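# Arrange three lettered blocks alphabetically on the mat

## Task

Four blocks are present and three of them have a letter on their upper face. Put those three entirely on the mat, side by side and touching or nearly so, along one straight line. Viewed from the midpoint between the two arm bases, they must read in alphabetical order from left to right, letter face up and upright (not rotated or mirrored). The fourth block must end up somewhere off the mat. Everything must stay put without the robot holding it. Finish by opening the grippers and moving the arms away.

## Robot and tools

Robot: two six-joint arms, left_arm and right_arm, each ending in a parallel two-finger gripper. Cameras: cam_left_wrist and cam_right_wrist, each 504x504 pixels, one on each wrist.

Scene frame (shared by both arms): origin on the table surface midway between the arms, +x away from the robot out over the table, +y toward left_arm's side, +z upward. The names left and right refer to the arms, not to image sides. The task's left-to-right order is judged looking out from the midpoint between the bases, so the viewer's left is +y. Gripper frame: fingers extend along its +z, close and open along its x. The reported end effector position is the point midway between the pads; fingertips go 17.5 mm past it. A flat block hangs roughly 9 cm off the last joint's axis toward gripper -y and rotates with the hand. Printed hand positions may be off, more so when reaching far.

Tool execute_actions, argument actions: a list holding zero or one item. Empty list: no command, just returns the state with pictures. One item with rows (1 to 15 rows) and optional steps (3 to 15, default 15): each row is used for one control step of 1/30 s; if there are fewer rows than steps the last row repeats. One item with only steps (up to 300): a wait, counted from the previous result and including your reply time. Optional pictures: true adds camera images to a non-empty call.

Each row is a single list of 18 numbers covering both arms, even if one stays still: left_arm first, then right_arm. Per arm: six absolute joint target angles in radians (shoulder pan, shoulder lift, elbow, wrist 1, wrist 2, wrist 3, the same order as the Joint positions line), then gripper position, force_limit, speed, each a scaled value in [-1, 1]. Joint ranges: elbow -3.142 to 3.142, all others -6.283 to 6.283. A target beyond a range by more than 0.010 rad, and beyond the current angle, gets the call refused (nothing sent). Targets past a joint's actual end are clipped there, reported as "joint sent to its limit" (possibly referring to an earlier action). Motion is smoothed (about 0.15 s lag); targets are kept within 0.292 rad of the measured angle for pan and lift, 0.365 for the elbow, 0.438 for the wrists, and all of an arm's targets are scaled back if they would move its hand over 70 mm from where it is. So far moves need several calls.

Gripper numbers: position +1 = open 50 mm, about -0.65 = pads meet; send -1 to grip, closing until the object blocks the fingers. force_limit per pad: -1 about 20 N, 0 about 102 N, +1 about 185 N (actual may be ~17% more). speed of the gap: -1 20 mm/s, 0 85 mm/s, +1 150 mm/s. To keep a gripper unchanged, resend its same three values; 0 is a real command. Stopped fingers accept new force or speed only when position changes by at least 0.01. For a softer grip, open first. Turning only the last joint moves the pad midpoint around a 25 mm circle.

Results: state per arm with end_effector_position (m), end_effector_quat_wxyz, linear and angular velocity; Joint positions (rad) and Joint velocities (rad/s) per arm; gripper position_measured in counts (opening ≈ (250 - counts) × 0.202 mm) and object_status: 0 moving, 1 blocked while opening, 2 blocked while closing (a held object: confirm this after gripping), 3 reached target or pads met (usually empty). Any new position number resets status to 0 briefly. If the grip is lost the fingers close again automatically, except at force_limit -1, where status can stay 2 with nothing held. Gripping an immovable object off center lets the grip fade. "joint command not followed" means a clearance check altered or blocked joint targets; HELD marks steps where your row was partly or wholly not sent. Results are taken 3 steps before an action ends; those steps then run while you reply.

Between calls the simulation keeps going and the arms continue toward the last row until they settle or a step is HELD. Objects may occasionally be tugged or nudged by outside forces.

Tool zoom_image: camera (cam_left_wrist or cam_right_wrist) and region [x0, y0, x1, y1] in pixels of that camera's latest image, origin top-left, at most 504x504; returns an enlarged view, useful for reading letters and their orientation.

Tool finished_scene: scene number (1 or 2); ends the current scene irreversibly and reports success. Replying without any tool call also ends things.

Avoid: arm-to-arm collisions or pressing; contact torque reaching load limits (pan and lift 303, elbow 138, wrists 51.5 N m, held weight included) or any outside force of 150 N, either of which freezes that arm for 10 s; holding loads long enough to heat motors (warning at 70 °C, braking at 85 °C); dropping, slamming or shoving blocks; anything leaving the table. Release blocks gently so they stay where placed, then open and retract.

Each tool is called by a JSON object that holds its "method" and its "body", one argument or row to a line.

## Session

{"method": "execute_actions", "body": {
  "actions": []
}}

Scene clock: 0.00 s of 7600.00 s.
left_arm: end_effector_position=(+0.2629, +0.4495, +0.1972) position_measured=3 object_status=3 end_effector_quat_wxyz=(-0.400, +0.801, +0.362, -0.260) end_effector_velocity=(+0.000, +0.000, -0.000) end_effector_angular_velocity=(+0.000, -0.000, -0.001) | right_arm: end_effector_position=(+0.4961, -0.4544, +0.1251) position_measured=3 object_status=3 end_effector_quat_wxyz=(-0.288, +0.758, -0.449, -0.376) end_effector_velocity=(-0.000, -0.000, -0.000) end_effector_angular_velocity=(-0.000, +0.001, -0.000)
Joint positions: left_arm=[ 2.228 -1.435  2.137 -1.302 -1.835 -0.024] | right_arm=[ 2.482 -1.419  2.251 -1.47  -1.183  1.726]
Joint velocities: left_arm=[-0.    -0.     0.     0.     0.001  0.   ] | right_arm=[-0.001  0.     0.    -0.    -0.001  0.   ]

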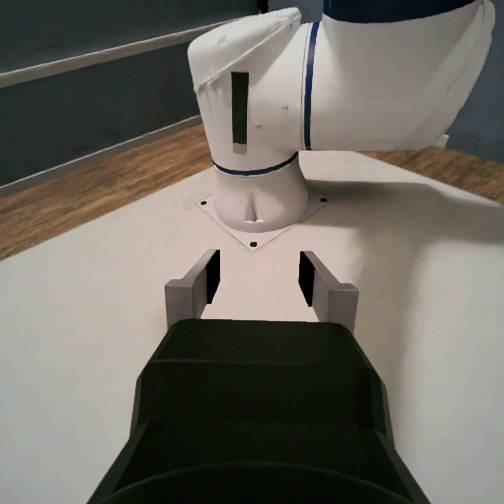

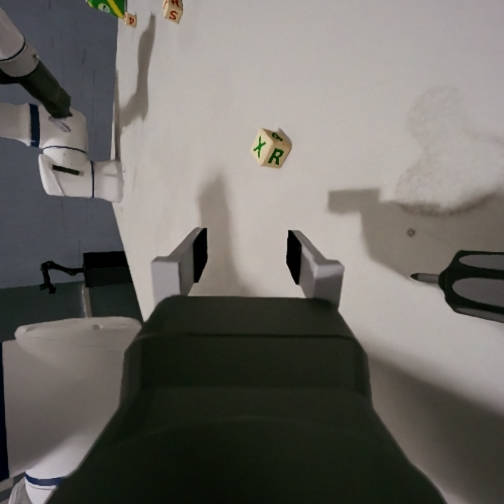

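{"method": "execute_actions", "body": {
  "actions": [
    {"rows":[[2.164,-1.716,1.815,-1.67,-1.571,0.8,1,0,0,2.9,-1.716,1.815,-1.67,-1.571,0.6,1,0,0],[2.164,-1.716,1.815,-1.67,-1.571,0.8,1,0,0,2.9,-1.716,1.815,-1.67,-1.571,0.6,1,0,0],[2.164,-1.716,1.815,-1.67,-1.571,0.8,1,0,0,2.9,-1.716,1.815,-1.67,-1.571,0.6,1,0,0],[2.164,-1.716,1.815,-1.67,-1.571,0.8,1,0,0,3.18,-1.716,1.815,-1.67,-1.571,-0.787,1,0,0]],"steps":15}
  ]
}}

{"method": "execute_actions", "body": {
  "actions": [
    {"steps":35}
  ],
  "pictures": true
}}

Scene clock: 0.60 s of 7600.00 s.
left_arm: end_effector_position=(+0.3740, +0.3615, +0.2857) position_measured=3 object_status=3 end_effector_quat_wxyz=(-0.184, +0.948, +0.202, -0.161) end_effector_velocity=(+0.250, -0.199, +0.303) end_effector_angular_velocity=(-1.109, -0.647, -1.062) | right_arm: end_effector_position=(+0.5877, -0.4854, +0.2520) position_measured=3 object_status=3 end_effector_quat_wxyz=(-0.158, +0.950, -0.199, -0.181) end_effector_velocity=(+0.200, +0.092, +0.377) end_effector_angular_velocity=(-0.587, -1.054, +1.615)
Joint positions: left_arm=[ 2.195 -1.578  1.973 -1.489 -1.701  0.265] | right_arm=[ 2.683 -1.575  2.029 -1.574 -1.386  1.424]
Joint velocities: left_arm=[-0.076 -0.334 -0.381 -0.435  0.311  0.958] | right_arm=[ 0.617 -0.327 -0.492 -0.219 -0.424 -0.92 ]
Steps of this call (steps 1 to 6: nothing new was sent; steps 7 to 18: the first 12 steps of this action). Readings (joint positions | what the end effector reports):
7: left_arm=[2.227 -1.438 2.135 -1.305 -1.833 -0.020] | right_arm=[2.485 -1.422 2.247 -1.471 -1.187 1.721] | left_arm position_measured=3 object_status=3 | right_arm position_measured=3 object_status=3
8: left_arm=[2.224 -1.453 2.124 -1.325 -1.818 0.005] | right_arm=[2.502 -1.439 2.231 -1.484 -1.211 1.694] | left_arm position_measured=3 object_status=3 | right_arm position_measured=3 object_status=3
10: left_arm=[2.218 -1.480 2.084 -1.361 -1.793 0.049] | right_arm=[2.537 -1.474 2.180 -1.507 -1.254 1.642] | left_arm position_measured=3 object_status=3 | right_arm position_measured=3 object_status=3
14: left_arm=[2.206 -1.531 2.027 -1.427 -1.745 0.148] | right_arm=[2.605 -1.527 2.101 -1.543 -1.324 1.540] | left_arm position_measured=3 object_status=3 | right_arm position_measured=3 object_status=3
18: the state above

Scene clock: 1.77 s of 7600.00 s.
left_arm: end_effector_position=(+0.4679, +0.2899, +0.4518) position_measured=3 object_status=3 end_effector_quat_wxyz=(+0.000, +0.996, -0.089, -0.000) end_effector_velocity=(-0.000, -0.000, -0.000) end_effector_angular_velocity=(-0.001, +0.001, -0.000) | right_arm: end_effector_position=(+0.6174, -0.3166, +0.4517) position_measured=3 object_status=3 end_effector_quat_wxyz=(+0.000, +0.415, +0.910, -0.000) end_effector_velocity=(+0.007, -0.006, +0.001) end_effector_angular_velocity=(+0.000, -0.002, +0.464)
Joint positions: left_arm=[ 2.164 -1.716  1.815 -1.67  -1.571  0.8  ] | right_arm=[ 3.18  -1.716  1.815 -1.67  -1.571 -0.736]
Joint velocities: left_arm=[-0.     0.    -0.    -0.    -0.001  0.   ] | right_arm=[ 0.005 -0.    -0.001 -0.     0.    -0.459]
Kept back: nothing.
Steps of this call (steps 1 to 3: the last 3 steps of your previous action; steps 4 to 35: the robot went on to your last target). Readings (joint positions | what the end effector reports):
1: left_arm=[2.193 -1.589 1.961 -1.503 -1.691 0.299] | right_arm=[2.704 -1.585 2.013 -1.582 -1.400 1.392] | left_arm position_measured=3 object_status=3 | right_arm position_measured=3 object_status=3
2: left_arm=[2.190 -1.600 1.948 -1.518 -1.680 0.335] | right_arm=[2.726 -1.596 1.997 -1.589 -1.414 1.359] | left_arm position_measured=3 object_status=3 | right_arm position_measured=3 object_status=3
4: left_arm=[2.186 -1.621 1.924 -1.546 -1.660 0.414] | right_arm=[2.772 -1.615 1.968 -1.602 -1.439 1.290] | left_arm position_measured=3 object_status=3 | right_arm position_measured=3 object_status=3
8: left_arm=[2.176 -1.662 1.877 -1.599 -1.622 0.580] | right_arm=[2.873 -1.647 1.919 -1.624 -1.481 1.139] | left_arm position_measured=3 object_status=3 | right_arm position_measured=3 object_status=3
35: the state above

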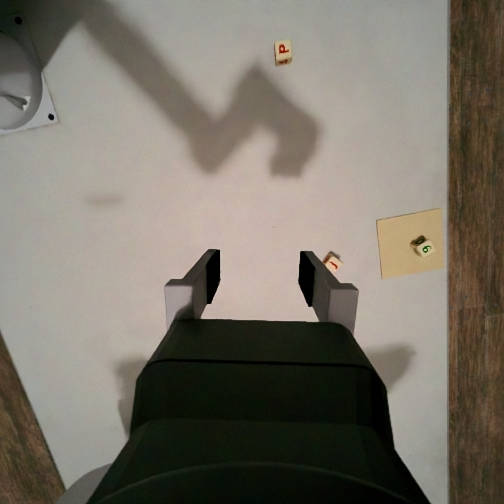

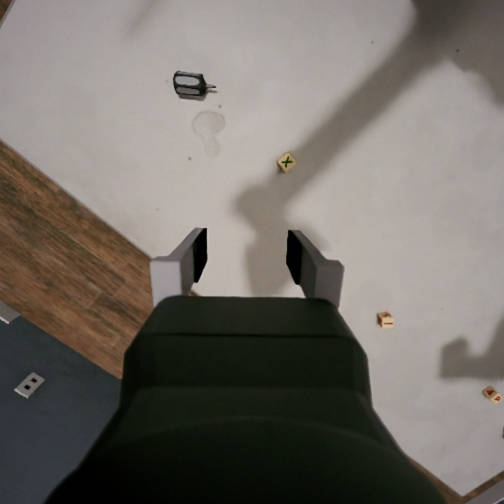

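{"method": "zoom_image", "body": {
  "camera": "cam_left_wrist",
  "region": [300,190,460,300]
}}

{"method": "zoom_image", "body": {
  "camera": "cam_left_wrist",
  "region": [240,20,330,90]
}}

{"method": "zoom_image", "body": {
  "camera": "cam_right_wrist",
  "region": [250,130,330,200]
}}

{"method": "zoom_image", "body": {
  "camera": "cam_right_wrist",
  "region": [350,280,504,450]
}}

Region (300, 190, 460, 300) of cam_left_wrist's 504x504 image, scaled by 3.150, with more detail than that image has; it fills the top 346 rows of this view, and the rest is white.

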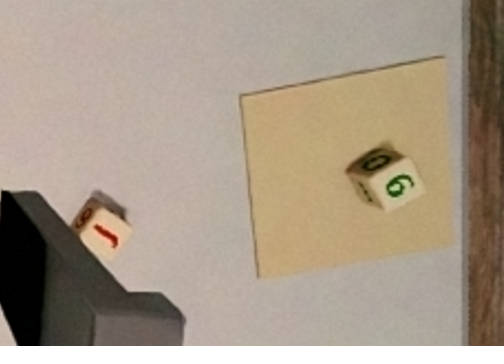

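Region (240, 20, 330, 90) of cam_left_wrist's 504x504 image, scaled by 5.600, with more detail than that image has.

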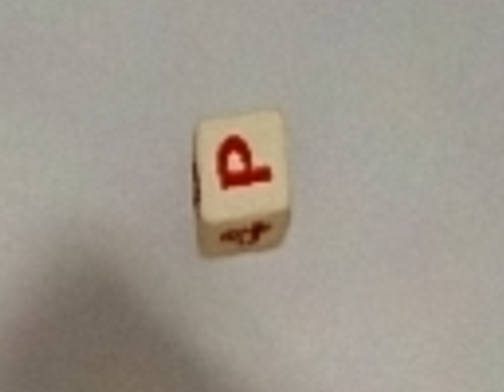

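Region (250, 130, 330, 200) of cam_right_wrist's 504x504 image, scaled by 6.300, with more detail than that image has; it fills the top 441 rows of this view, and the rest is white.

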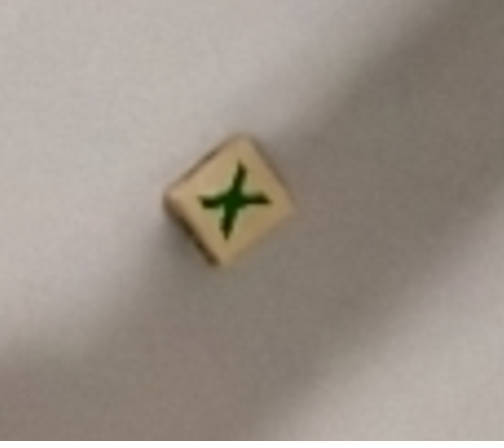

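Region (350, 280, 504, 450) of cam_right_wrist's 504x504 image, scaled by 2.965, with more detail than that image has; it fills the left 457 columns of this view, and the rest is white.

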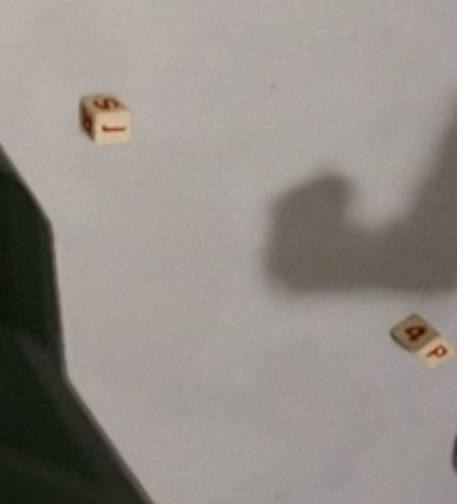

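{"method": "execute_actions", "body": {
  "actions": [
    {"rows":[[2.3508,-1.0185,1.4588,-2.0113,-1.571,0.81,1,0,0,3.1468,-1.7167,2.3284,-2.1827,-1.571,1.708,1,0,0]],"steps":15}
  ]
}}

{"method": "execute_actions", "body": {
  "actions": [
    {"steps":45}
  ],
  "pictures": true
}}

Scene clock: 3.03 s of 7600.00 s.
left_arm: end_effector_position=(+0.6154, +0.2112, +0.4690) position_measured=3 object_status=3 end_effector_quat_wxyz=(+0.060, +0.996, -0.042, +0.058) end_effector_velocity=(+0.381, -0.182, -0.145) end_effector_angular_velocity=(-0.108, -0.098, +0.208) | right_arm: end_effector_position=(+0.5795, -0.3196, +0.2902) position_measured=3 object_status=3 end_effector_quat_wxyz=(+0.007, +0.569, +0.822, +0.004) end_effector_velocity=(-0.190, +0.014, -0.407) end_effector_angular_velocity=(+0.024, +0.058, -1.394)
Joint positions: left_arm=[ 2.264 -1.509  1.624 -1.853 -1.571  0.805] | right_arm=[ 3.16  -1.716  2.111 -1.982 -1.571 -0.402]
Joint velocities: left_arm=[ 0.22   0.665 -0.415 -0.396 -0.     0.012] | right_arm=[-0.046 -0.001  0.762 -0.701 -0.     1.348]
Steps of this call (steps 1 to 26: the robot went on to your last target; steps 27 to 38: the first 12 steps of this action). Readings (joint positions | what the end effector reports):
27: left_arm=[2.166 -1.713 1.812 -1.673 -1.571 0.800] | right_arm=[3.180 -1.716 1.818 -1.675 -1.571 -0.782] | left_arm position_measured=3 object_status=3 | right_arm position_measured=3 object_status=3
28: left_arm=[2.176 -1.697 1.792 -1.693 -1.571 0.801] | right_arm=[3.178 -1.717 1.840 -1.704 -1.571 -0.754] | left_arm position_measured=3 object_status=3 | right_arm position_measured=3 object_status=3
30: left_arm=[2.195 -1.667 1.755 -1.727 -1.571 0.802] | right_arm=[3.173 -1.716 1.900 -1.772 -1.571 -0.685] | left_arm position_measured=3 object_status=3 | right_arm position_measured=3 object_status=3
34: left_arm=[2.231 -1.595 1.686 -1.793 -1.571 0.804] | right_arm=[3.166 -1.716 2.008 -1.886 -1.571 -0.555] | left_arm position_measured=3 object_status=3 | right_arm position_measured=3 object_status=3
38: the state above

Scene clock: 4.53 s of 7600.00 s.
left_arm: end_effector_position=(+0.7862, +0.1397, +0.1799) position_measured=3 object_status=3 end_effector_quat_wxyz=(+0.000, +1.000, -0.001, +0.000) end_effector_velocity=(+0.000, -0.000, +0.000) end_effector_angular_velocity=(-0.000, -0.000, +0.001) | right_arm: end_effector_position=(+0.5451, -0.2900, +0.1803) position_measured=3 object_status=3 end_effector_quat_wxyz=(+0.000, +0.995, -0.095, +0.000) end_effector_velocity=(-0.000, +0.000, +0.000) end_effector_angular_velocity=(+0.000, -0.000, -0.002)
Joint positions: left_arm=[ 2.351 -1.019  1.459 -2.011 -1.571  0.81 ] | right_arm=[ 3.147 -1.717  2.328 -2.183 -1.571  1.708]
Joint velocities: left_arm=[ 0.     0.    -0.    -0.    -0.    -0.001] | right_arm=[ 0.    -0.     0.     0.     0.     0.002]
Kept back: nothing.
Steps of this call (steps 1 to 3: the last 3 steps of your previous action; steps 4 to 45: the robot went on to your last target). Readings (joint positions | what the end effector reports):
1: left_arm=[2.271 -1.487 1.611 -1.866 -1.571 0.806] | right_arm=[3.158 -1.716 2.137 -2.006 -1.571 -0.354] | left_arm position_measured=3 object_status=3 | right_arm position_measured=3 object_status=3
2: left_arm=[2.278 -1.464 1.598 -1.878 -1.571 0.806] | right_arm=[3.157 -1.716 2.163 -2.030 -1.571 -0.299] | left_arm position_measured=3 object_status=3 | right_arm position_measured=3 object_status=3
4: left_arm=[2.289 -1.418 1.576 -1.899 -1.571 0.807] | right_arm=[3.154 -1.717 2.214 -2.077 -1.571 -0.167] | left_arm position_measured=3 object_status=3 | right_arm position_measured=3 object_status=3
8: left_arm=[2.307 -1.330 1.543 -1.931 -1.571 0.808] | right_arm=[3.149 -1.717 2.291 -2.148 -1.571 0.163] | left_arm position_measured=3 object_status=3 | right_arm position_measured=3 object_status=3
45: the state above

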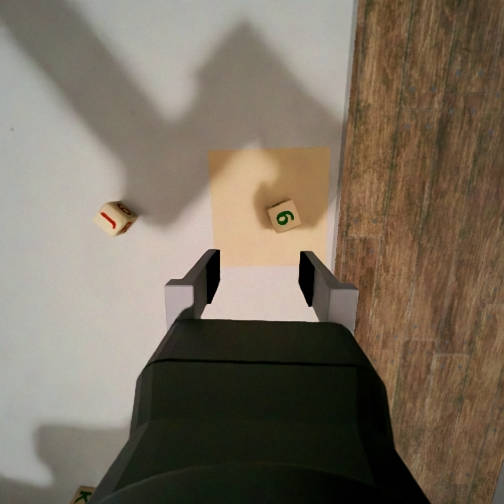

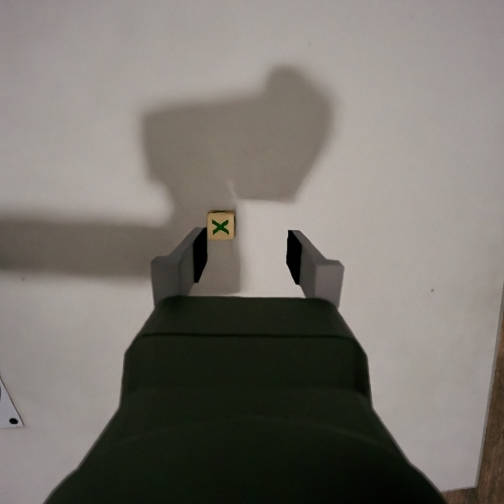

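{"method": "zoom_image", "body": {
  "camera": "cam_right_wrist",
  "region": [190,200,250,250]
}}

{"method": "zoom_image", "body": {
  "camera": "cam_left_wrist",
  "region": [75,185,155,250]
}}

{"method": "zoom_image", "body": {
  "camera": "cam_left_wrist",
  "region": [245,185,325,250]
}}

Region (190, 200, 250, 250) of cam_right_wrist's 504x504 image, scaled by 8.400, with more detail than that image has.

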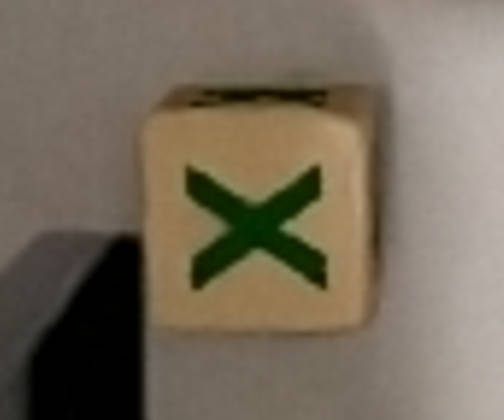

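Region (75, 185, 155, 250) of cam_left_wrist's 504x504 image, scaled by 6.300, with more detail than that image has; it fills the top 410 rows of this view, and the rest is white.

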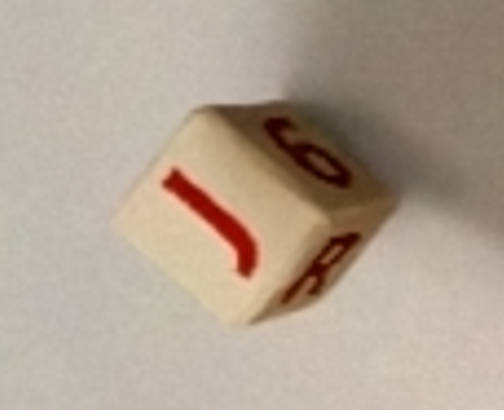

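Region (245, 185, 325, 250) of cam_left_wrist's 504x504 image, scaled by 6.300, with more detail than that image has; it fills the top 410 rows of this view, and the rest is white.

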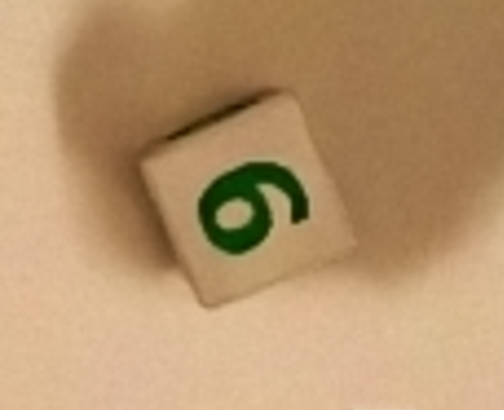

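{"method": "execute_actions", "body": {
  "actions": [
    {"rows":[[2.3887,-0.9057,1.4669,-2.1322,-1.571,0.4636,1,0,0,3.1131,-1.6178,2.4805,-2.4337,-1.571,1.674,1,0,0]],"steps":15}
  ]
}}

{"method": "execute_actions", "body": {
  "actions": [
    {"steps":10}
  ],
  "pictures": true
}}

Scene clock: 5.43 s of 7600.00 s.
left_arm: end_effector_position=(+0.8129, +0.1524, +0.0855) position_measured=3 object_status=3 end_effector_quat_wxyz=(+0.000, +0.984, +0.180, +0.000) end_effector_velocity=(+0.012, +0.008, -0.050) end_effector_angular_velocity=(-0.001, -0.001, +0.195) | right_arm: end_effector_position=(+0.5167, -0.3034, +0.0850) position_measured=3 object_status=3 end_effector_quat_wxyz=(+0.000, +0.995, -0.095, +0.000) end_effector_velocity=(-0.019, -0.006, -0.042) end_effector_angular_velocity=(+0.000, -0.001, -0.002)
Joint positions: left_arm=[ 2.387 -0.912  1.466 -2.125 -1.571  0.483] | right_arm=[ 3.115 -1.623  2.473 -2.421 -1.571  1.676]
Joint velocities: left_arm=[ 0.019  0.056  0.004 -0.061 -0.    -0.176] | right_arm=[-0.016  0.044  0.07  -0.115  0.    -0.014]
Steps of this call (steps 1 to 15: the robot went on to your last target; steps 16 to 27: the first 12 steps of this action). Readings (joint positions | what the end effector reports):
16: left_arm=[2.351 -1.017 1.459 -2.013 -1.571 0.805] | right_arm=[3.146 -1.715 2.331 -2.188 -1.571 1.708] | left_arm position_measured=3 object_status=3 | right_arm position_measured=3 object_status=3
17: left_arm=[2.354 -1.008 1.458 -2.024 -1.571 0.776] | right_arm=[3.142 -1.705 2.347 -2.217 -1.571 1.704] | left_arm position_measured=3 object_status=3 | right_arm position_measured=3 object_status=3
19: left_arm=[2.365 -0.976 1.462 -2.057 -1.571 0.679] | right_arm=[3.133 -1.675 2.394 -2.289 -1.571 1.694] | left_arm position_measured=3 object_status=3 | right_arm position_measured=3 object_status=3
23: left_arm=[2.382 -0.927 1.466 -2.109 -1.571 0.530] | right_arm=[3.119 -1.635 2.454 -2.390 -1.571 1.680] | left_arm position_measured=3 object_status=3 | right_arm position_measured=3 object_status=3
27: the state above

Scene clock: 5.77 s of 7600.00 s.
left_arm: end_effector_position=(+0.8142, +0.1533, +0.0800) position_measured=3 object_status=3 end_effector_quat_wxyz=(+0.000, +0.982, +0.190, -0.000) end_effector_velocity=(+0.000, +0.000, -0.003) end_effector_angular_velocity=(+0.000, +0.001, +0.009) | right_arm: end_effector_position=(+0.5146, -0.3040, +0.0805) position_measured=3 object_status=3 end_effector_quat_wxyz=(+0.000, +0.995, -0.095, +0.000) end_effector_velocity=(-0.001, -0.000, -0.002) end_effector_angular_velocity=(-0.001, +0.000, -0.001)
Joint positions: left_arm=[ 2.389 -0.906  1.467 -2.132 -1.571  0.464] | right_arm=[ 3.113 -1.618  2.48  -2.433 -1.571  1.674]
Joint velocities: left_arm=[ 0.001  0.003  0.    -0.003 -0.    -0.009] | right_arm=[-0.001  0.002  0.003 -0.005 -0.001  0.   ]
Kept back: nothing.
Steps of this call (steps 1 to 3: the last 3 steps of your previous action; steps 4 to 10: the robot went on to your last target). Readings (joint positions | what the end effector reports):
1: left_arm=[2.387 -0.910 1.466 -2.127 -1.571 0.478] | right_arm=[3.114 -1.622 2.475 -2.424 -1.571 1.675] | left_arm position_measured=3 object_status=3 | right_arm position_measured=3 object_status=3
2: left_arm=[2.388 -0.909 1.467 -2.129 -1.571 0.474] | right_arm=[3.114 -1.621 2.476 -2.427 -1.571 1.675] | left_arm position_measured=3 object_status=3 | right_arm position_measured=3 object_status=3
4: left_arm=[2.388 -0.908 1.467 -2.130 -1.571 0.469] | right_arm=[3.114 -1.619 2.478 -2.430 -1.571 1.675] | left_arm position_measured=3 object_status=3 | right_arm position_measured=3 object_status=3
8: left_arm=[2.389 -0.906 1.467 -2.132 -1.571 0.465] | right_arm=[3.113 -1.618 2.480 -2.433 -1.571 1.674] | left_arm position_measured=3 object_status=3 | right_arm position_measured=3 object_status=3
10: the state above

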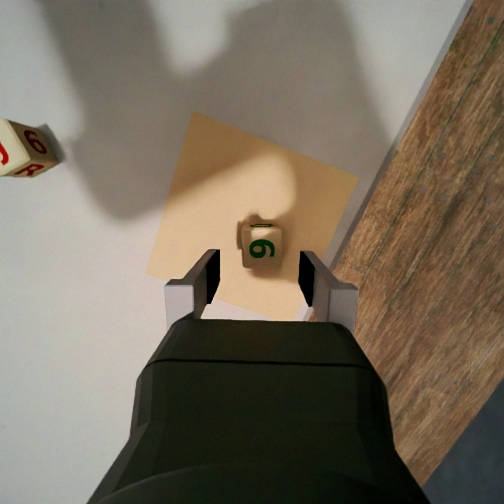

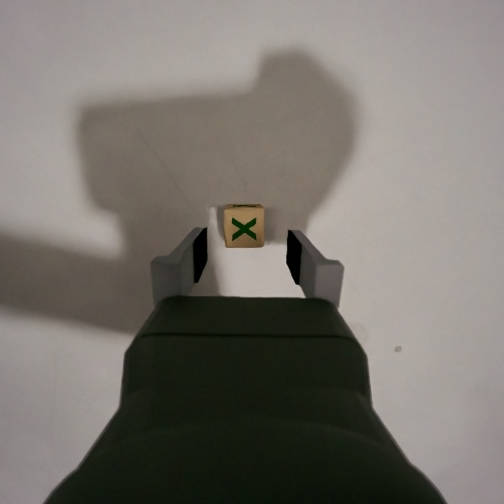

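{"method": "execute_actions", "body": {
  "actions": [
    {"rows":[[2.3887,-0.853,1.4913,-2.2093,-1.571,0.4636,1,-0.3,0,3.123,-1.4917,2.5211,-2.6004,-1.571,1.684,1,-0.3,0]],"steps":15}
  ]
}}

{"method": "execute_actions", "body": {
  "actions": [
    {"rows":[[2.3887,-0.853,1.4913,-2.2093,-1.571,0.4636,-1,-0.3,0,3.123,-1.4917,2.5211,-2.6004,-1.571,1.684,-1,-0.3,0]],"steps":14}
  ],
  "pictures": true
}}

Scene clock: 6.37 s of 7600.00 s.
left_arm: end_effector_position=(+0.8145, +0.1533, +0.0247) position_measured=3 object_status=3 end_effector_quat_wxyz=(+0.000, +0.982, +0.190, +0.000) end_effector_velocity=(-0.000, +0.000, -0.016) end_effector_angular_velocity=(-0.001, -0.000, -0.001) | right_arm: end_effector_position=(+0.5137, -0.2996, +0.0256) position_measured=3 object_status=3 end_effector_quat_wxyz=(+0.000, +0.995, -0.095, +0.000) end_effector_velocity=(-0.002, +0.002, -0.019) end_effector_angular_velocity=(-0.001, -0.001, +0.000)
Joint positions: left_arm=[ 2.389 -0.855  1.49  -2.207 -1.571  0.464] | right_arm=[ 3.123 -1.497  2.52  -2.594 -1.571  1.684]
Joint velocities: left_arm=[ 0.     0.015  0.007 -0.023 -0.     0.001] | right_arm=[ 0.004  0.043  0.014 -0.058 -0.001  0.003]
Steps of this call (steps 1 to 6: the robot went on to your last target; steps 7 to 18: the first 12 steps of this action). Readings (joint positions | what the end effector reports):
7: left_arm=[2.389 -0.903 1.468 -2.136 -1.571 0.464] | right_arm=[3.113 -1.615 2.481 -2.438 -1.571 1.674] | left_arm position_measured=3 object_status=3 | right_arm position_measured=3 object_status=3
8: left_arm=[2.389 -0.892 1.472 -2.156 -1.571 0.464] | right_arm=[3.114 -1.596 2.487 -2.464 -1.571 1.675] | left_arm position_measured=3 object_status=3 | right_arm position_measured=3 object_status=3
10: left_arm=[2.389 -0.872 1.484 -2.180 -1.571 0.464] | right_arm=[3.118 -1.547 2.504 -2.526 -1.571 1.679] | left_arm position_measured=3 object_status=3 | right_arm position_measured=3 object_status=3
14: left_arm=[2.389 -0.859 1.489 -2.201 -1.571 0.464] | right_arm=[3.122 -1.508 2.516 -2.579 -1.571 1.683] | left_arm position_measured=3 object_status=3 | right_arm position_measured=3 object_status=3
18: the state above

Scene clock: 6.83 s of 7600.00 s.
left_arm: end_effector_position=(+0.8143, +0.1533, +0.0228) position_measured=107 object_status=0 end_effector_quat_wxyz=(+0.000, +0.982, +0.190, +0.000) end_effector_velocity=(+0.000, +0.000, +0.000) end_effector_angular_velocity=(-0.000, -0.001, +0.000) | right_arm: end_effector_position=(+0.5135, -0.2994, +0.0235) position_measured=107 object_status=0 end_effector_quat_wxyz=(+0.000, +0.995, -0.095, +0.000) end_effector_velocity=(-0.000, +0.001, -0.000) end_effector_angular_velocity=(+0.000, +0.000, +0.002)
Joint positions: left_arm=[ 2.389 -0.853  1.491 -2.209 -1.571  0.464] | right_arm=[ 3.123 -1.492  2.521 -2.6   -1.571  1.684]
Joint velocities: left_arm=[ 0. -0.  0. -0.  0. -0.] | right_arm=[ 0.002  0.001  0.    -0.001  0.    -0.   ]
Steps of this call (steps 1 to 3: the last 3 steps of your previous action; steps 4 to 14: the first 11 steps of this action). Readings (joint positions | what the end effector reports):
4: left_arm=[2.389 -0.854 1.491 -2.209 -1.571 0.464] | right_arm=[3.123 -1.493 2.521 -2.599 -1.571 1.684] | left_arm position_measured=12 object_status=0 | right_arm position_measured=12 object_status=0
5: left_arm=[2.389 -0.853 1.491 -2.209 -1.571 0.464] | right_arm=[3.123 -1.493 2.521 -2.599 -1.571 1.684] | left_arm position_measured=26 object_status=0 | right_arm position_measured=26 object_status=0
7: left_arm=[2.389 -0.853 1.491 -2.209 -1.571 0.464] | right_arm=[3.123 -1.492 2.521 -2.600 -1.571 1.684] | left_arm position_measured=54 object_status=0 | right_arm position_measured=54 object_status=0
11: left_arm=[2.389 -0.853 1.491 -2.209 -1.571 0.464] | right_arm=[3.123 -1.492 2.521 -2.600 -1.571 1.684] | left_arm position_measured=107 object_status=0 | right_arm position_measured=107 object_status=0
14: the state above

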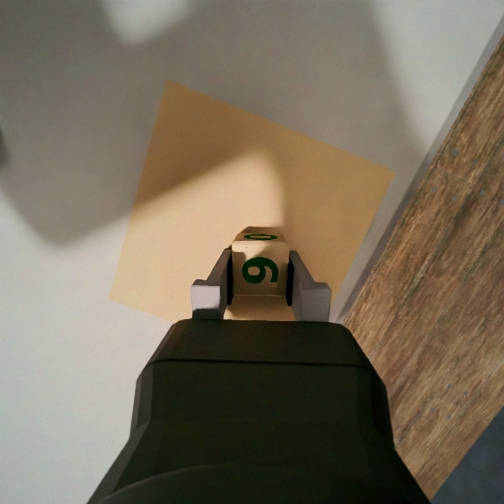

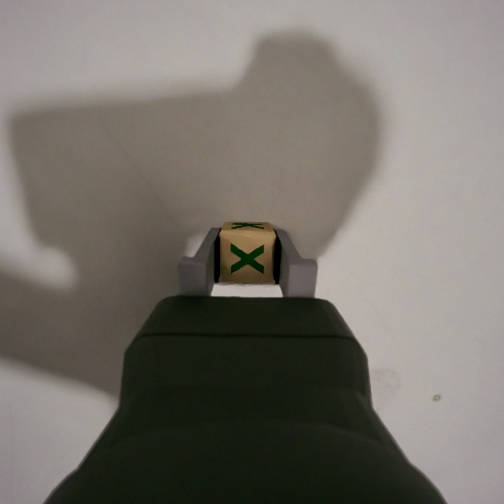

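{"method": "execute_actions", "body": {
  "actions": [
    {"rows":[[2.3887,-0.9057,1.4669,-2.1322,-1.571,0.4636,-1,-0.3,0,3.123,-1.63,2.47,-2.411,-1.571,1.684,-1,-0.3,0],[2.3887,-0.9057,1.4669,-2.1322,-1.571,0.4636,-1,-0.3,0,3.123,-1.63,2.47,-2.411,-1.571,1.684,-1,-0.3,0],[2.3887,-0.9057,1.4669,-2.1322,-1.571,0.4636,-1,-0.3,0,3.123,-1.63,2.47,-2.411,-1.571,1.684,-1,-0.3,0],[2.3887,-0.9057,1.4669,-2.1322,-1.571,0.4636,-1,-0.3,0,3.123,-1.63,2.47,-2.411,-1.571,1.684,-1,-0.3,0],[2.3887,-0.9057,1.4669,-2.1322,-1.571,0.4636,-1,-0.3,0,3.123,-1.63,2.47,-2.411,-1.571,1.684,-1,-0.3,0],[2.4763,-1.2197,1.9883,-2.3396,-1.571,0.4636,-1,-0.3,0,3.35,-1.35,2.03,-2.251,-1.571,1.9,-1,-0.3,0]],"steps":15}
  ]
}}

{"method": "execute_actions", "body": {
  "actions": [
    {"steps":25}
  ]
}}

Scene clock: 7.53 s of 7600.00 s.
left_arm: end_effector_position=(+0.7771, +0.2288, +0.0954) position_measured=107 object_status=2 end_effector_quat_wxyz=(+0.013, +0.978, +0.208, +0.010) end_effector_velocity=(-0.256, +0.367, -0.008) end_effector_angular_velocity=(+0.039, +0.048, +0.136) | right_arm: end_effector_position=(+0.5881, -0.2552, +0.0957) position_measured=107 object_status=2 end_effector_quat_wxyz=(+0.001, +0.996, -0.093, -0.007) end_effector_velocity=(+0.362, +0.223, +0.137) end_effector_angular_velocity=(-0.004, -0.035, +0.023)
Joint positions: left_arm=[ 2.425 -1.025  1.648 -2.227 -1.571  0.464] | right_arm=[ 3.215 -1.497  2.313 -2.373 -1.571  1.772]
Joint velocities: left_arm=[ 0.136 -0.511  0.867 -0.294 -0.     0.   ] | right_arm=[ 0.395  0.43  -0.818  0.353  0.     0.372]
Steps of this call (steps 1 to 3: the last 3 steps of your previous action; steps 4 to 9: the robot went on to your last target; steps 10 to 21: the first 12 steps of this action). Readings (joint positions | what the end effector reports):
10: left_arm=[2.389 -0.855 1.491 -2.206 -1.571 0.464] | right_arm=[3.123 -1.495 2.520 -2.596 -1.571 1.684] | left_arm position_measured=107 object_status=2 | right_arm position_measured=107 object_status=2
11: left_arm=[2.389 -0.866 1.487 -2.186 -1.571 0.464] | right_arm=[3.123 -1.513 2.514 -2.569 -1.571 1.684] | left_arm position_measured=107 object_status=2 | right_arm position_measured=107 object_status=2
13: left_arm=[2.389 -0.887 1.474 -2.162 -1.571 0.464] | right_arm=[3.123 -1.567 2.493 -2.498 -1.571 1.684] | left_arm position_measured=107 object_status=2 | right_arm position_measured=107 object_status=2
17: left_arm=[2.402 -0.941 1.530 -2.178 -1.571 0.464] | right_arm=[3.157 -1.561 2.427 -2.424 -1.571 1.717] | left_arm position_measured=107 object_status=2 | right_arm position_measured=107 object_status=2
21: the state above

Scene clock: 8.37 s of 7600.00 s.
left_arm: end_effector_position=(+0.6608, +0.3721, +0.0803) position_measured=107 object_status=2 end_effector_quat_wxyz=(+0.000, +0.973, +0.233, +0.000) end_effector_velocity=(-0.002, +0.002, -0.000) end_effector_angular_velocity=(+0.001, +0.000, -0.001) | right_arm: end_effector_position=(+0.7024, -0.1615, +0.1407) position_measured=107 object_status=2 end_effector_quat_wxyz=(+0.000, +0.996, -0.090, +0.000) end_effector_velocity=(+0.002, +0.001, +0.002) end_effector_angular_velocity=(+0.000, -0.002, -0.001)
Joint positions: left_arm=[ 2.476 -1.219  1.988 -2.339 -1.571  0.464] | right_arm=[ 3.35  -1.35   2.03  -2.251 -1.571  1.9  ]
Joint velocities: left_arm=[ 0.    -0.003  0.006 -0.002  0.     0.001] | right_arm=[ 0.001 -0.    -0.003  0.002 -0.     0.001]
Kept back: nothing.
Steps of this call (steps 1 to 3: the last 3 steps of your previous action; steps 4 to 25: the robot went on to your last target). Readings (joint positions | what the end effector reports):
1: left_arm=[2.429 -1.041 1.677 -2.236 -1.571 0.464] | right_arm=[3.228 -1.483 2.285 -2.361 -1.571 1.784] | left_arm position_measured=107 object_status=2 | right_arm position_measured=107 object_status=2
2: left_arm=[2.433 -1.058 1.706 -2.246 -1.571 0.464] | right_arm=[3.242 -1.468 2.257 -2.349 -1.571 1.797] | left_arm position_measured=107 object_status=2 | right_arm position_measured=107 object_status=2
4: left_arm=[2.442 -1.090 1.762 -2.264 -1.571 0.464] | right_arm=[3.268 -1.440 2.202 -2.325 -1.571 1.822] | left_arm position_measured=107 object_status=2 | right_arm position_measured=107 object_status=2
8: left_arm=[2.459 -1.153 1.872 -2.301 -1.571 0.464] | right_arm=[3.319 -1.384 2.096 -2.279 -1.571 1.870] | left_arm position_measured=107 object_status=2 | right_arm position_measured=107 object_status=2
25: the state above

{"method": "execute_actions", "body": {
  "actions": [
    {"rows":[[2.4763,-1.1475,2.0145,-2.438,-1.571,0.4636,-1,-0.3,0,3.6505,-0.9836,1.6036,-2.191,-1.571,2.0195,-1,-0.3,0],[2.4763,-1.1475,2.0145,-2.438,-1.571,0.4636,-1,-0.3,0,3.6505,-0.9836,1.6036,-2.191,-1.571,2.0195,-1,-0.3,0],[2.4763,-1.1475,2.0145,-2.438,-1.571,0.4636,-1,-0.3,0,3.6505,-0.9836,1.6036,-2.191,-1.571,2.0195,-1,-0.3,0],[2.4763,-1.1475,2.0145,-2.438,-1.571,0.4636,-1,-0.3,0,3.6505,-0.9836,1.6036,-2.191,-1.571,2.0195,-1,-0.3,0],[2.4763,-1.1475,2.0145,-2.438,-1.571,0.4636,-1,-0.3,0,3.6505,-0.9836,1.6036,-2.191,-1.571,2.0195,-1,-0.3,0],[2.4763,-1.1475,2.0145,-2.438,-1.571,0.4636,-1,-0.3,0,3.6505,-0.9836,1.6036,-2.191,-1.571,2.0195,-1,-0.3,0],[2.4763,-1.1475,2.0145,-2.438,-1.571,0.4636,-1,-0.3,0,3.6505,-0.9836,1.6036,-2.191,-1.571,2.0195,-1,-0.3,0],[2.4763,-1.1475,2.0145,-2.438,-1.571,0.4636,-1,-0.3,0,3.6505,-0.9836,1.6036,-2.191,-1.571,2.0195,-1,-0.3,0],[2.4763,-1.1475,2.0145,-2.438,-1.571,0.4636,-1,-0.3,0,3.6505,-0.9836,1.6036,-2.191,-1.571,2.0195,-1,-0.3,0],[2.4763,-1.1475,2.0145,-2.438,-1.571,0.4636,1,-0.3,0,3.6505,-0.9836,1.6036,-2.191,-1.571,2.0195,-1,-0.3,0]],"steps":15}
  ]
}}

{"method": "execute_actions", "body": {
  "actions": [
    {"rows":[[2.4763,-1.1475,2.0145,-2.438,-1.571,0.4636,1,-0.3,0,3.6505,-0.9836,1.6036,-2.191,-1.571,2.0195,-1,-0.3,0],[2.4763,-1.1475,2.0145,-2.438,-1.571,0.4636,1,-0.3,0,3.6505,-0.9836,1.6036,-2.191,-1.571,2.0195,-1,-0.3,0],[2.4763,-1.23,1.985,-2.326,-1.571,0.4636,1,-0.3,0,3.6505,-0.9836,1.6036,-2.191,-1.571,2.0195,-1,-0.3,0]],"steps":15}
  ],
  "pictures": true
}}

Scene clock: 9.13 s of 7600.00 s.
left_arm: end_effector_position=(+0.6608, +0.3723, +0.0270) position_measured=70 object_status=0 end_effector_quat_wxyz=(+0.000, +0.972, +0.233, +0.000) end_effector_velocity=(-0.001, +0.001, -0.017) end_effector_angular_velocity=(+0.001, +0.000, -0.000) | right_arm: end_effector_position=(+0.7683, -0.0078, +0.1180) position_measured=107 object_status=2 end_effector_quat_wxyz=(-0.000, +0.999, -0.038, +0.001) end_effector_velocity=(+0.118, +0.418, -0.106) end_effector_angular_velocity=(-0.002, +0.011, +0.260)
Joint positions: left_arm=[ 2.476 -1.15   2.014 -2.435 -1.571  0.464] | right_arm=[ 3.524 -1.144  1.787 -2.216 -1.571  1.969]
Joint velocities: left_arm=[-0.     0.022  0.008 -0.03   0.001 -0.   ] | right_arm=[ 0.429  0.544 -0.618  0.084  0.001  0.169]
Steps of this call (steps 1 to 11: the robot went on to your last target; steps 12 to 23: the first 12 steps of this action). Readings (joint positions | what the end effector reports):
12: left_arm=[2.476 -1.217 1.989 -2.344 -1.571 0.464] | right_arm=[3.353 -1.347 2.026 -2.250 -1.571 1.901] | left_arm position_measured=107 object_status=2 | right_arm position_measured=107 object_status=2
13: left_arm=[2.476 -1.201 1.994 -2.368 -1.571 0.464] | right_arm=[3.370 -1.330 2.004 -2.247 -1.571 1.909] | left_arm position_measured=107 object_status=2 | right_arm position_measured=107 object_status=2
15: left_arm=[2.476 -1.175 2.005 -2.400 -1.571 0.464] | right_arm=[3.405 -1.294 1.960 -2.240 -1.571 1.922] | left_arm position_measured=107 object_status=2 | right_arm position_measured=107 object_status=2
19: left_arm=[2.476 -1.156 2.011 -2.427 -1.571 0.464] | right_arm=[3.466 -1.219 1.872 -2.228 -1.571 1.946] | left_arm position_measured=107 object_status=2 | right_arm position_measured=107 object_status=2
23: the state above

Scene clock: 9.63 s of 7600.00 s.
left_arm: end_effector_position=(+0.6602, +0.3725, +0.0840) position_measured=3 object_status=3 end_effector_quat_wxyz=(+0.000, +0.973, +0.233, -0.000) end_effector_velocity=(-0.001, +0.001, +0.036) end_effector_angular_velocity=(-0.001, -0.000, +0.001) | right_arm: end_effector_position=(+0.7899, +0.1184, +0.0809) position_measured=107 object_status=2 end_effector_quat_wxyz=(+0.000, +1.000, -0.000, +0.000) end_effector_velocity=(+0.002, +0.026, -0.008) end_effector_angular_velocity=(+0.000, +0.000, +0.014)
Joint positions: left_arm=[ 2.476 -1.225  1.987 -2.333 -1.571  0.464] | right_arm=[ 3.648 -0.987  1.607 -2.192 -1.571  2.018]
Joint velocities: left_arm=[ 0.    -0.047 -0.017  0.064 -0.    -0.001] | right_arm=[ 0.024  0.031 -0.035  0.005  0.     0.01 ]
Steps of this call (steps 1 to 3: the last 3 steps of your previous action; steps 4 to 15: the first 12 steps of this action). Readings (joint positions | what the end effector reports):
4: left_arm=[2.476 -1.148 2.014 -2.437 -1.571 0.464] | right_arm=[3.581 -1.072 1.704 -2.205 -1.571 1.992] | left_arm position_measured=13 object_status=0 | right_arm position_measured=107 object_status=2
5: left_arm=[2.476 -1.148 2.014 -2.437 -1.571 0.464] | right_arm=[3.595 -1.054 1.684 -2.202 -1.571 1.998] | left_arm position_measured=5 object_status=0 | right_arm position_measured=107 object_status=2
7: left_arm=[2.476 -1.167 2.009 -2.408 -1.571 0.464] | right_arm=[3.620 -1.023 1.648 -2.197 -1.571 2.007] | left_arm position_measured=3 object_status=0 | right_arm position_measured=107 object_status=2
11: left_arm=[2.476 -1.213 1.991 -2.350 -1.571 0.464] | right_arm=[3.641 -0.995 1.617 -2.193 -1.571 2.016] | left_arm position_measured=3 object_status=0 | right_arm position_measured=107 object_status=2
15: the state above

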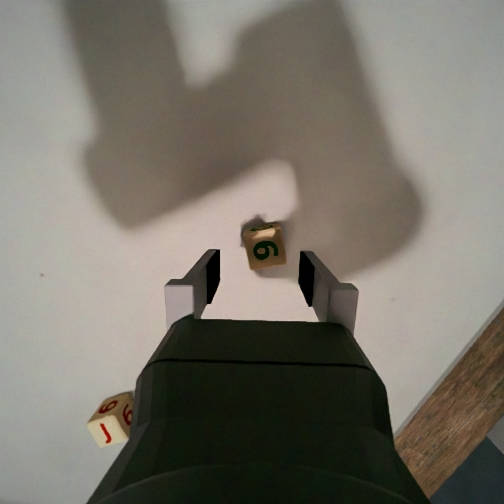

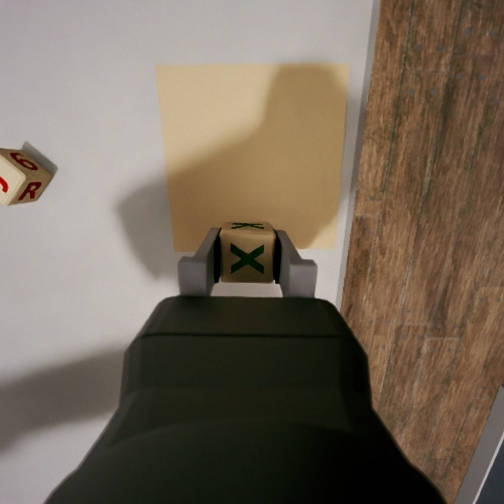

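{"method": "execute_actions", "body": {
  "actions": [
    {"rows":[[2.574,-1.5464,2.238,-2.2626,-1.571,1.155,1,-0.3,0,3.6633,-0.9733,1.5857,-2.1834,-1.571,2.0323,-1,-0.3,0],[2.574,-1.5464,2.238,-2.2626,-1.571,1.155,1,-0.3,0,3.6633,-0.9733,1.5857,-2.1834,-1.571,2.0323,-1,-0.3,0],[2.574,-1.5464,2.238,-2.2626,-1.571,1.155,1,-0.3,0,3.6633,-0.9733,1.5857,-2.1834,-1.571,2.0323,-1,-0.3,0],[2.574,-1.5464,2.238,-2.2626,-1.571,1.155,1,-0.3,0,3.6633,-0.9733,1.5857,-2.1834,-1.571,2.0323,-1,-0.3,0],[2.574,-1.5464,2.238,-2.2626,-1.571,1.155,1,-0.3,0,3.6633,-0.9199,1.6089,-2.26,-1.571,2.0323,-1,-0.3,0]],"steps":15}
  ]
}}

{"method": "execute_actions", "body": {
  "actions": [
    {"steps":8}
  ],
  "pictures": true
}}

Scene clock: 10.30 s of 7600.00 s.
left_arm: end_effector_position=(+0.5766, +0.5051, +0.1433) position_measured=3 object_status=3 end_effector_quat_wxyz=(+0.000, +1.000, +0.004, -0.000) end_effector_velocity=(-0.179, +0.242, +0.074) end_effector_angular_velocity=(-0.005, -0.006, -1.195) | right_arm: end_effector_position=(+0.7901, +0.1340, +0.0319) position_measured=107 object_status=2 end_effector_quat_wxyz=(+0.000, +1.000, +0.000, +0.000) end_effector_velocity=(+0.000, +0.004, -0.050) end_effector_angular_velocity=(+0.004, -0.005, -0.000)
Joint positions: left_arm=[ 2.557 -1.491  2.194 -2.274 -1.571  1.007] | right_arm=[ 3.663 -0.926  1.607 -2.252 -1.571  2.032]
Joint velocities: left_arm=[ 0.159 -0.521  0.411  0.103 -0.     1.354] | right_arm=[ 0.004  0.053  0.017 -0.076  0.001  0.004]
Steps of this call (steps 1 to 3: the last 3 steps of your previous action; steps 4 to 8: the robot went on to your last target; steps 9 to 20: the first 12 steps of this action). Readings (joint positions | what the end effector reports):
9: left_arm=[2.477 -1.233 1.987 -2.326 -1.571 0.468] | right_arm=[3.651 -0.983 1.603 -2.191 -1.571 2.020] | left_arm position_measured=3 object_status=3 | right_arm position_measured=107 object_status=2
10: left_arm=[2.483 -1.251 2.003 -2.322 -1.571 0.497] | right_arm=[3.654 -0.981 1.599 -2.189 -1.571 2.023] | left_arm position_measured=3 object_status=3 | right_arm position_measured=107 object_status=2
12: left_arm=[2.499 -1.298 2.043 -2.312 -1.571 0.568] | right_arm=[3.658 -0.977 1.593 -2.186 -1.571 2.027] | left_arm position_measured=3 object_status=3 | right_arm position_measured=107 object_status=2
16: left_arm=[2.528 -1.395 2.119 -2.293 -1.571 0.757] | right_arm=[3.662 -0.940 1.603 -2.231 -1.571 2.031] | left_arm position_measured=3 object_status=3 | right_arm position_measured=107 object_status=2
20: the state above

Scene clock: 10.57 s of 7600.00 s.
left_arm: end_effector_position=(+0.5589, +0.5283, +0.1498) position_measured=3 object_status=3 end_effector_quat_wxyz=(+0.000, +0.998, -0.056, +0.000) end_effector_velocity=(-0.016, +0.019, +0.005) end_effector_angular_velocity=(+0.000, -0.001, -0.103) | right_arm: end_effector_position=(+0.7901, +0.1345, +0.0271) position_measured=107 object_status=2 end_effector_quat_wxyz=(-0.000, +1.000, +0.000, +0.000) end_effector_velocity=(+0.000, -0.001, -0.004) end_effector_angular_velocity=(-0.000, +0.000, -0.001)
Joint positions: left_arm=[ 2.572 -1.542  2.234 -2.264 -1.571  1.142] | right_arm=[ 3.663 -0.921  1.608 -2.259 -1.571  2.032]
Joint velocities: left_arm=[ 0.013 -0.044  0.035  0.009  0.001  0.115] | right_arm=[-0.001  0.004  0.002 -0.006 -0.    -0.   ]
Kept back: nothing.
Steps of this call (steps 1 to 3: the last 3 steps of your previous action; steps 4 to 8: the robot went on to your last target). Readings (joint positions | what the end effector reports):
1: left_arm=[2.562 -1.506 2.206 -2.271 -1.571 1.046] | right_arm=[3.663 -0.925 1.607 -2.254 -1.571 2.032] | left_arm position_measured=3 object_status=3 | right_arm position_measured=107 object_status=2
2: left_arm=[2.565 -1.516 2.214 -2.269 -1.571 1.075] | right_arm=[3.663 -0.923 1.608 -2.256 -1.571 2.032] | left_arm position_measured=3 object_status=3 | right_arm position_measured=107 object_status=2
4: left_arm=[2.569 -1.530 2.225 -2.266 -1.571 1.111] | right_arm=[3.663 -0.922 1.608 -2.258 -1.571 2.032] | left_arm position_measured=3 object_status=3 | right_arm position_measured=107 object_status=2
8: the state above

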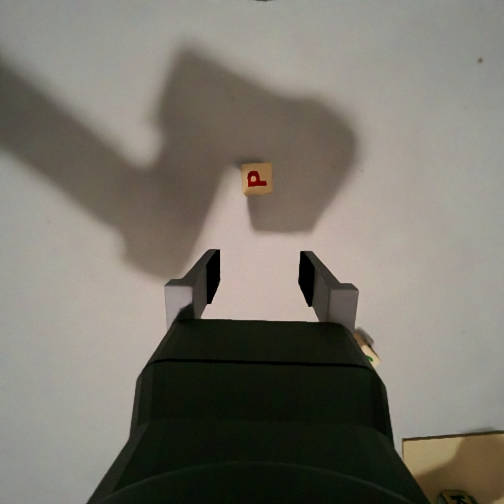

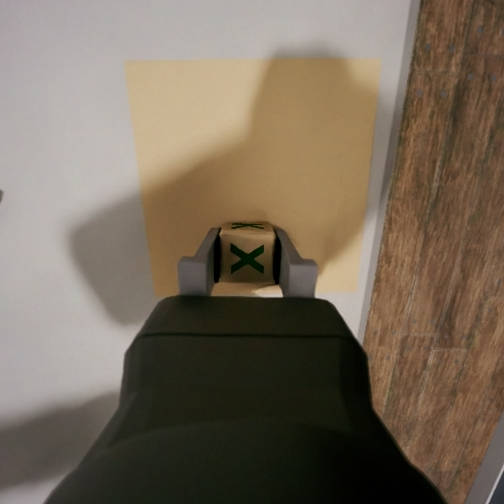

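{"method": "execute_actions", "body": {
  "actions": [
    {"rows":[[2.6543,-1.4289,2.3035,-2.4454,-1.571,1.183,1,-0.3,0,3.6633,-0.9205,1.6086,-2.259,-1.571,2.0323,1,-0.3,0],[2.6543,-1.4289,2.3035,-2.4454,-1.571,1.183,1,-0.3,0,3.6633,-0.9205,1.6086,-2.259,-1.571,2.0323,1,-0.3,0],[2.6543,-1.4289,2.3035,-2.4454,-1.571,1.183,1,-0.3,0,3.6633,-0.9205,1.6086,-2.259,-1.571,2.0323,1,-0.3,0],[2.6543,-1.4289,2.3035,-2.4454,-1.571,1.183,1,-0.3,0,3.6633,-0.9205,1.6086,-2.259,-1.571,2.0323,1,-0.3,0],[2.6543,-1.4289,2.3035,-2.4454,-1.571,1.183,1,-0.3,0,3.6633,-0.9205,1.6086,-2.259,-1.571,2.0323,1,-0.3,0],[2.6543,-1.4289,2.3035,-2.4454,-1.571,1.183,1,-0.3,0,3.6633,-0.9733,1.5857,-2.1834,-1.571,2.0323,1,-0.3,0],[2.6543,-1.4289,2.3035,-2.4454,-1.571,1.183,1,-0.3,0,3.6633,-0.9733,1.5857,-2.1834,-1.571,2.0323,1,-0.3,0],[2.6543,-1.4289,2.3035,-2.4454,-1.571,1.183,1,-0.3,0,3.6633,-0.9733,1.5857,-2.1834,-1.571,2.0323,1,-0.3,0],[2.6543,-1.4289,2.3035,-2.4454,-1.571,1.183,1,-0.3,0,3.6633,-0.9733,1.5857,-2.1834,-1.571,2.0323,1,-0.3,0],[2.6543,-1.4289,2.3035,-2.4454,-1.571,1.183,1,-0.3,0,3.6633,-0.9733,1.5857,-2.1834,-1.571,2.0323,1,-0.3,0],[2.6543,-1.4289,2.3035,-2.4454,-1.571,1.183,1,-0.3,0,3.808,-1.0925,1.6992,-2.1777,-1.571,-0.232,1,-0.3,0]],"steps":15}
  ],
  "pictures": true
}}

Scene clock: 11.53 s of 7600.00 s.
left_arm: end_effector_position=(+0.5640, +0.5763, +0.0738) position_measured=3 object_status=3 end_effector_quat_wxyz=(+0.000, +0.999, -0.037, +0.000) end_effector_velocity=(-0.000, +0.020, -0.030) end_effector_angular_velocity=(+0.001, +0.000, +0.020) | right_arm: end_effector_position=(+0.7798, +0.1400, +0.0736) position_measured=3 object_status=0 end_effector_quat_wxyz=(-0.000, +1.000, +0.022, +0.000) end_effector_velocity=(-0.387, +0.208, +0.135) end_effector_angular_velocity=(-0.000, -0.002, +1.504)
Joint positions: left_arm=[ 2.651 -1.434  2.301 -2.438 -1.571  1.182] | right_arm=[ 3.673 -0.972  1.598 -2.197 -1.571  1.999]
Joint velocities: left_arm=[ 0.031  0.046  0.026 -0.071  0.001  0.011] | right_arm=[ 0.373 -0.326  0.28   0.044 -0.    -1.131]
Steps of this call (steps 1 to 17: the robot went on to your last target; steps 18 to 29: the first 12 steps of this action). Readings (joint positions | what the end effector reports):
18: left_arm=[2.576 -1.544 2.239 -2.267 -1.571 1.156] | right_arm=[3.663 -0.920 1.609 -2.260 -1.571 2.032] | left_arm position_measured=3 object_status=3 | right_arm position_measured=98 object_status=0
19: left_arm=[2.588 -1.527 2.248 -2.296 -1.571 1.160] | right_arm=[3.663 -0.919 1.610 -2.260 -1.571 2.032] | left_arm position_measured=3 object_status=3 | right_arm position_measured=84 object_status=0
21: left_arm=[2.614 -1.488 2.272 -2.354 -1.571 1.169] | right_arm=[3.663 -0.919 1.610 -2.260 -1.571 2.032] | left_arm position_measured=3 object_status=3 | right_arm position_measured=56 object_status=0
25: left_arm=[2.643 -1.446 2.294 -2.419 -1.571 1.179] | right_arm=[3.663 -0.946 1.597 -2.223 -1.571 2.032] | left_arm position_measured=3 object_status=3 | right_arm position_measured=5 object_status=0
29: the state above

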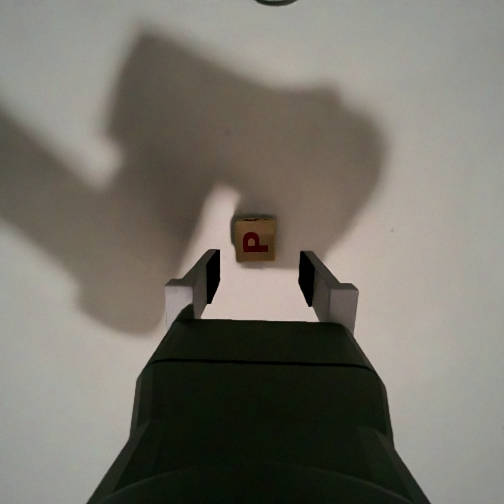

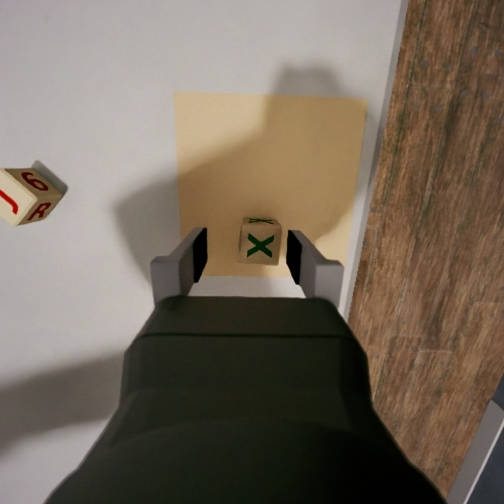

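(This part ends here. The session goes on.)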